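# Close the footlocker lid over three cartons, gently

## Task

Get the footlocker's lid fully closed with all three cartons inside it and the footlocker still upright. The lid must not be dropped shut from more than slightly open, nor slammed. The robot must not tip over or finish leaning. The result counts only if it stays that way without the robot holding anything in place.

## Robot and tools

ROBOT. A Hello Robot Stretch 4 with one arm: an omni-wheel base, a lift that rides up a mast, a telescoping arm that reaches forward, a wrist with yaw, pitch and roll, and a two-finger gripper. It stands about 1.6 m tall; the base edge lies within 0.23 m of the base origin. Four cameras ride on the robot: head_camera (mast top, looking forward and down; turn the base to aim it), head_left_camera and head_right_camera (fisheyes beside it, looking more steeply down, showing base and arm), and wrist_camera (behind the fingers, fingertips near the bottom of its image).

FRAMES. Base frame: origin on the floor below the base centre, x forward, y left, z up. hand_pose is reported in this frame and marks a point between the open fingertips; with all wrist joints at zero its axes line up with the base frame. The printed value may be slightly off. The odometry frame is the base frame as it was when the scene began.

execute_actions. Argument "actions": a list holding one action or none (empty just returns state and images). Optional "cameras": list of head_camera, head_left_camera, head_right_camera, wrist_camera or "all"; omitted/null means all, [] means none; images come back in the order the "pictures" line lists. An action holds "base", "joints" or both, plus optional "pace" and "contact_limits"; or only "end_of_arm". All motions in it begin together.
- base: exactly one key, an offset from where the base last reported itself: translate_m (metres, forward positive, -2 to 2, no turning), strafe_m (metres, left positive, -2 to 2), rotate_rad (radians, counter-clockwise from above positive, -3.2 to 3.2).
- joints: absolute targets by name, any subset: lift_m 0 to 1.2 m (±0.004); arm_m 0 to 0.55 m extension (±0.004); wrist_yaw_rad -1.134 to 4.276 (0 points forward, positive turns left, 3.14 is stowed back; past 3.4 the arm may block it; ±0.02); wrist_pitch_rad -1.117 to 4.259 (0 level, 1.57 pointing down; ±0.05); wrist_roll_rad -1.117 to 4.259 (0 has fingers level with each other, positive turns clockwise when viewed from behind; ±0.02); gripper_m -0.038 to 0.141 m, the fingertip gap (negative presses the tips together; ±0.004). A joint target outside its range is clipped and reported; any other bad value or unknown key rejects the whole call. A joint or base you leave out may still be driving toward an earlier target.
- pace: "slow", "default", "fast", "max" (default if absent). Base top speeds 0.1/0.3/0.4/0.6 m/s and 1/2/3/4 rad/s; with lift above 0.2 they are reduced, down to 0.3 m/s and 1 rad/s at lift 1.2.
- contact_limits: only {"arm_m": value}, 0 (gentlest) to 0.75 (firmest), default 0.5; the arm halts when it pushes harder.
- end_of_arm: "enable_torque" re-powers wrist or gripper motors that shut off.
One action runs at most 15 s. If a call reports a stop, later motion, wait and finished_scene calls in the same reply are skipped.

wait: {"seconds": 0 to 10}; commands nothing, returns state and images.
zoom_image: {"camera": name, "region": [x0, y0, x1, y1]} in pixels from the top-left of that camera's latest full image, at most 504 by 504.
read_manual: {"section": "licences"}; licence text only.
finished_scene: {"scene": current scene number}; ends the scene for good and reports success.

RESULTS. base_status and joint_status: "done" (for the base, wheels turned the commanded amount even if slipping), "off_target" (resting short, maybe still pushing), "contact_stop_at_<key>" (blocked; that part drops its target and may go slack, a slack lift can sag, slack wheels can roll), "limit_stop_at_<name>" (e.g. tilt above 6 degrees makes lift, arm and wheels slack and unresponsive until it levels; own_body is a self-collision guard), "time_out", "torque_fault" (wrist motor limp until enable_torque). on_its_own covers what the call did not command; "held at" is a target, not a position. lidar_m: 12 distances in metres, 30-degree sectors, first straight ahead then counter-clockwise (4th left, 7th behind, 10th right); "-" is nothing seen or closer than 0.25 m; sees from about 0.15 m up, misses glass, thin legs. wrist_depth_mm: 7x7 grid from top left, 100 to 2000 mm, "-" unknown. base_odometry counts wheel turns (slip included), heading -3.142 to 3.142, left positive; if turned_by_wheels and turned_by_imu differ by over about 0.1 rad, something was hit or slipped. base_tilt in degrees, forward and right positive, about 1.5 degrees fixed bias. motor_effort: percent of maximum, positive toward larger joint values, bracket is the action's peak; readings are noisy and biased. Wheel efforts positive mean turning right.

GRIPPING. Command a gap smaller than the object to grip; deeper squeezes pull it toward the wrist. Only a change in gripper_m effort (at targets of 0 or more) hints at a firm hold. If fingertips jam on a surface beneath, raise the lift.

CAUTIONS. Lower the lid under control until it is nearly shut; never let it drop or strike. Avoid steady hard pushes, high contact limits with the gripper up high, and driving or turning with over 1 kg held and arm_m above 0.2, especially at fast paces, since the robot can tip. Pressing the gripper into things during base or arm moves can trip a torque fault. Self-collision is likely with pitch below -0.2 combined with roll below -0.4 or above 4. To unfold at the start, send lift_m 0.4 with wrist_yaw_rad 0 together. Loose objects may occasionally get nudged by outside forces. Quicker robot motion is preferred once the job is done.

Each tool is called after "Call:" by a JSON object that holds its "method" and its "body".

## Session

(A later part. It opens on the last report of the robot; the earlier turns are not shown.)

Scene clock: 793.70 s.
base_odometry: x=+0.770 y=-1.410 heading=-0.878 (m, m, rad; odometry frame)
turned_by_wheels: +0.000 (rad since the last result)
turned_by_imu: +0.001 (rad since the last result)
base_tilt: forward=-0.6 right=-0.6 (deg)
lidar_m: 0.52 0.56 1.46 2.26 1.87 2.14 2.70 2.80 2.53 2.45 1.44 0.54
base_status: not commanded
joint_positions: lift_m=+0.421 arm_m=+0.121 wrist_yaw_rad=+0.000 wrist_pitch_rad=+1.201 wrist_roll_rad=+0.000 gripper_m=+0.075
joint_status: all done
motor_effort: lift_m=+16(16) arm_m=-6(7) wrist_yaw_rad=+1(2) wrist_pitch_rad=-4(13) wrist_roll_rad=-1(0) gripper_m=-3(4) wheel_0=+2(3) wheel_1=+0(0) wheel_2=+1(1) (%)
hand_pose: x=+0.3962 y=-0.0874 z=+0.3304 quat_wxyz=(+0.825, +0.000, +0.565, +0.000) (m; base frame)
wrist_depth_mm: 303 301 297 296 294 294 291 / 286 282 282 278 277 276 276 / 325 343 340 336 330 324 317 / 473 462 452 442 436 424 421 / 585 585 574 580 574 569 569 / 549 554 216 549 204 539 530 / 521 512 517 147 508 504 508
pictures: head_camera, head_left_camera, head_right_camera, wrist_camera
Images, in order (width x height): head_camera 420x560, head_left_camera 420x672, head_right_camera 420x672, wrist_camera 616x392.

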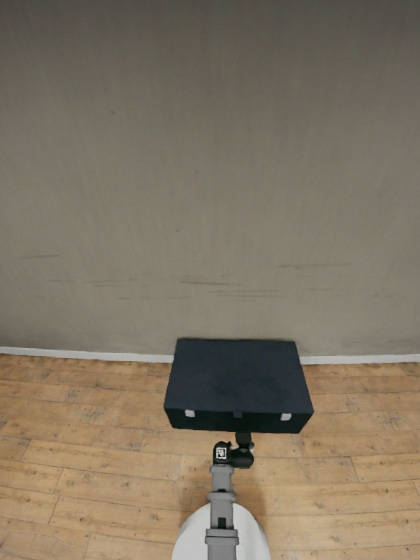

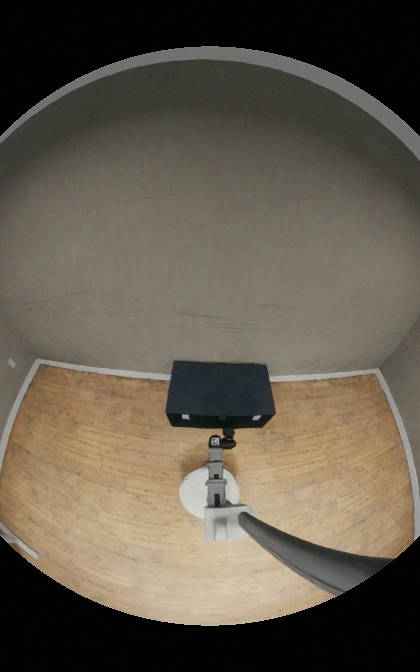

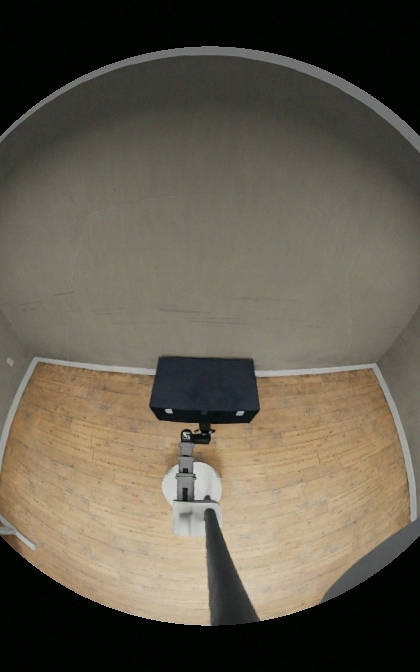

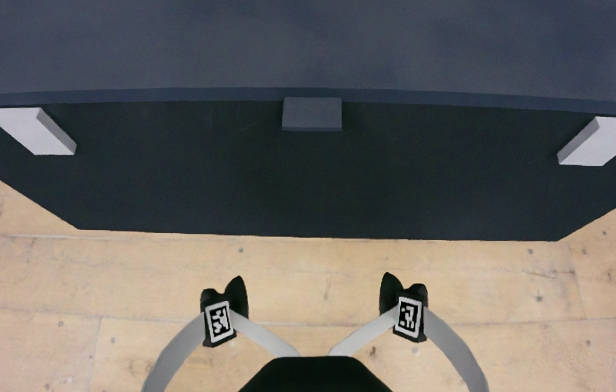

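The lid is fully shut.

Call:
{"method": "finished_scene", "body": {"scene": 1}}

The scene is finished: the task was done.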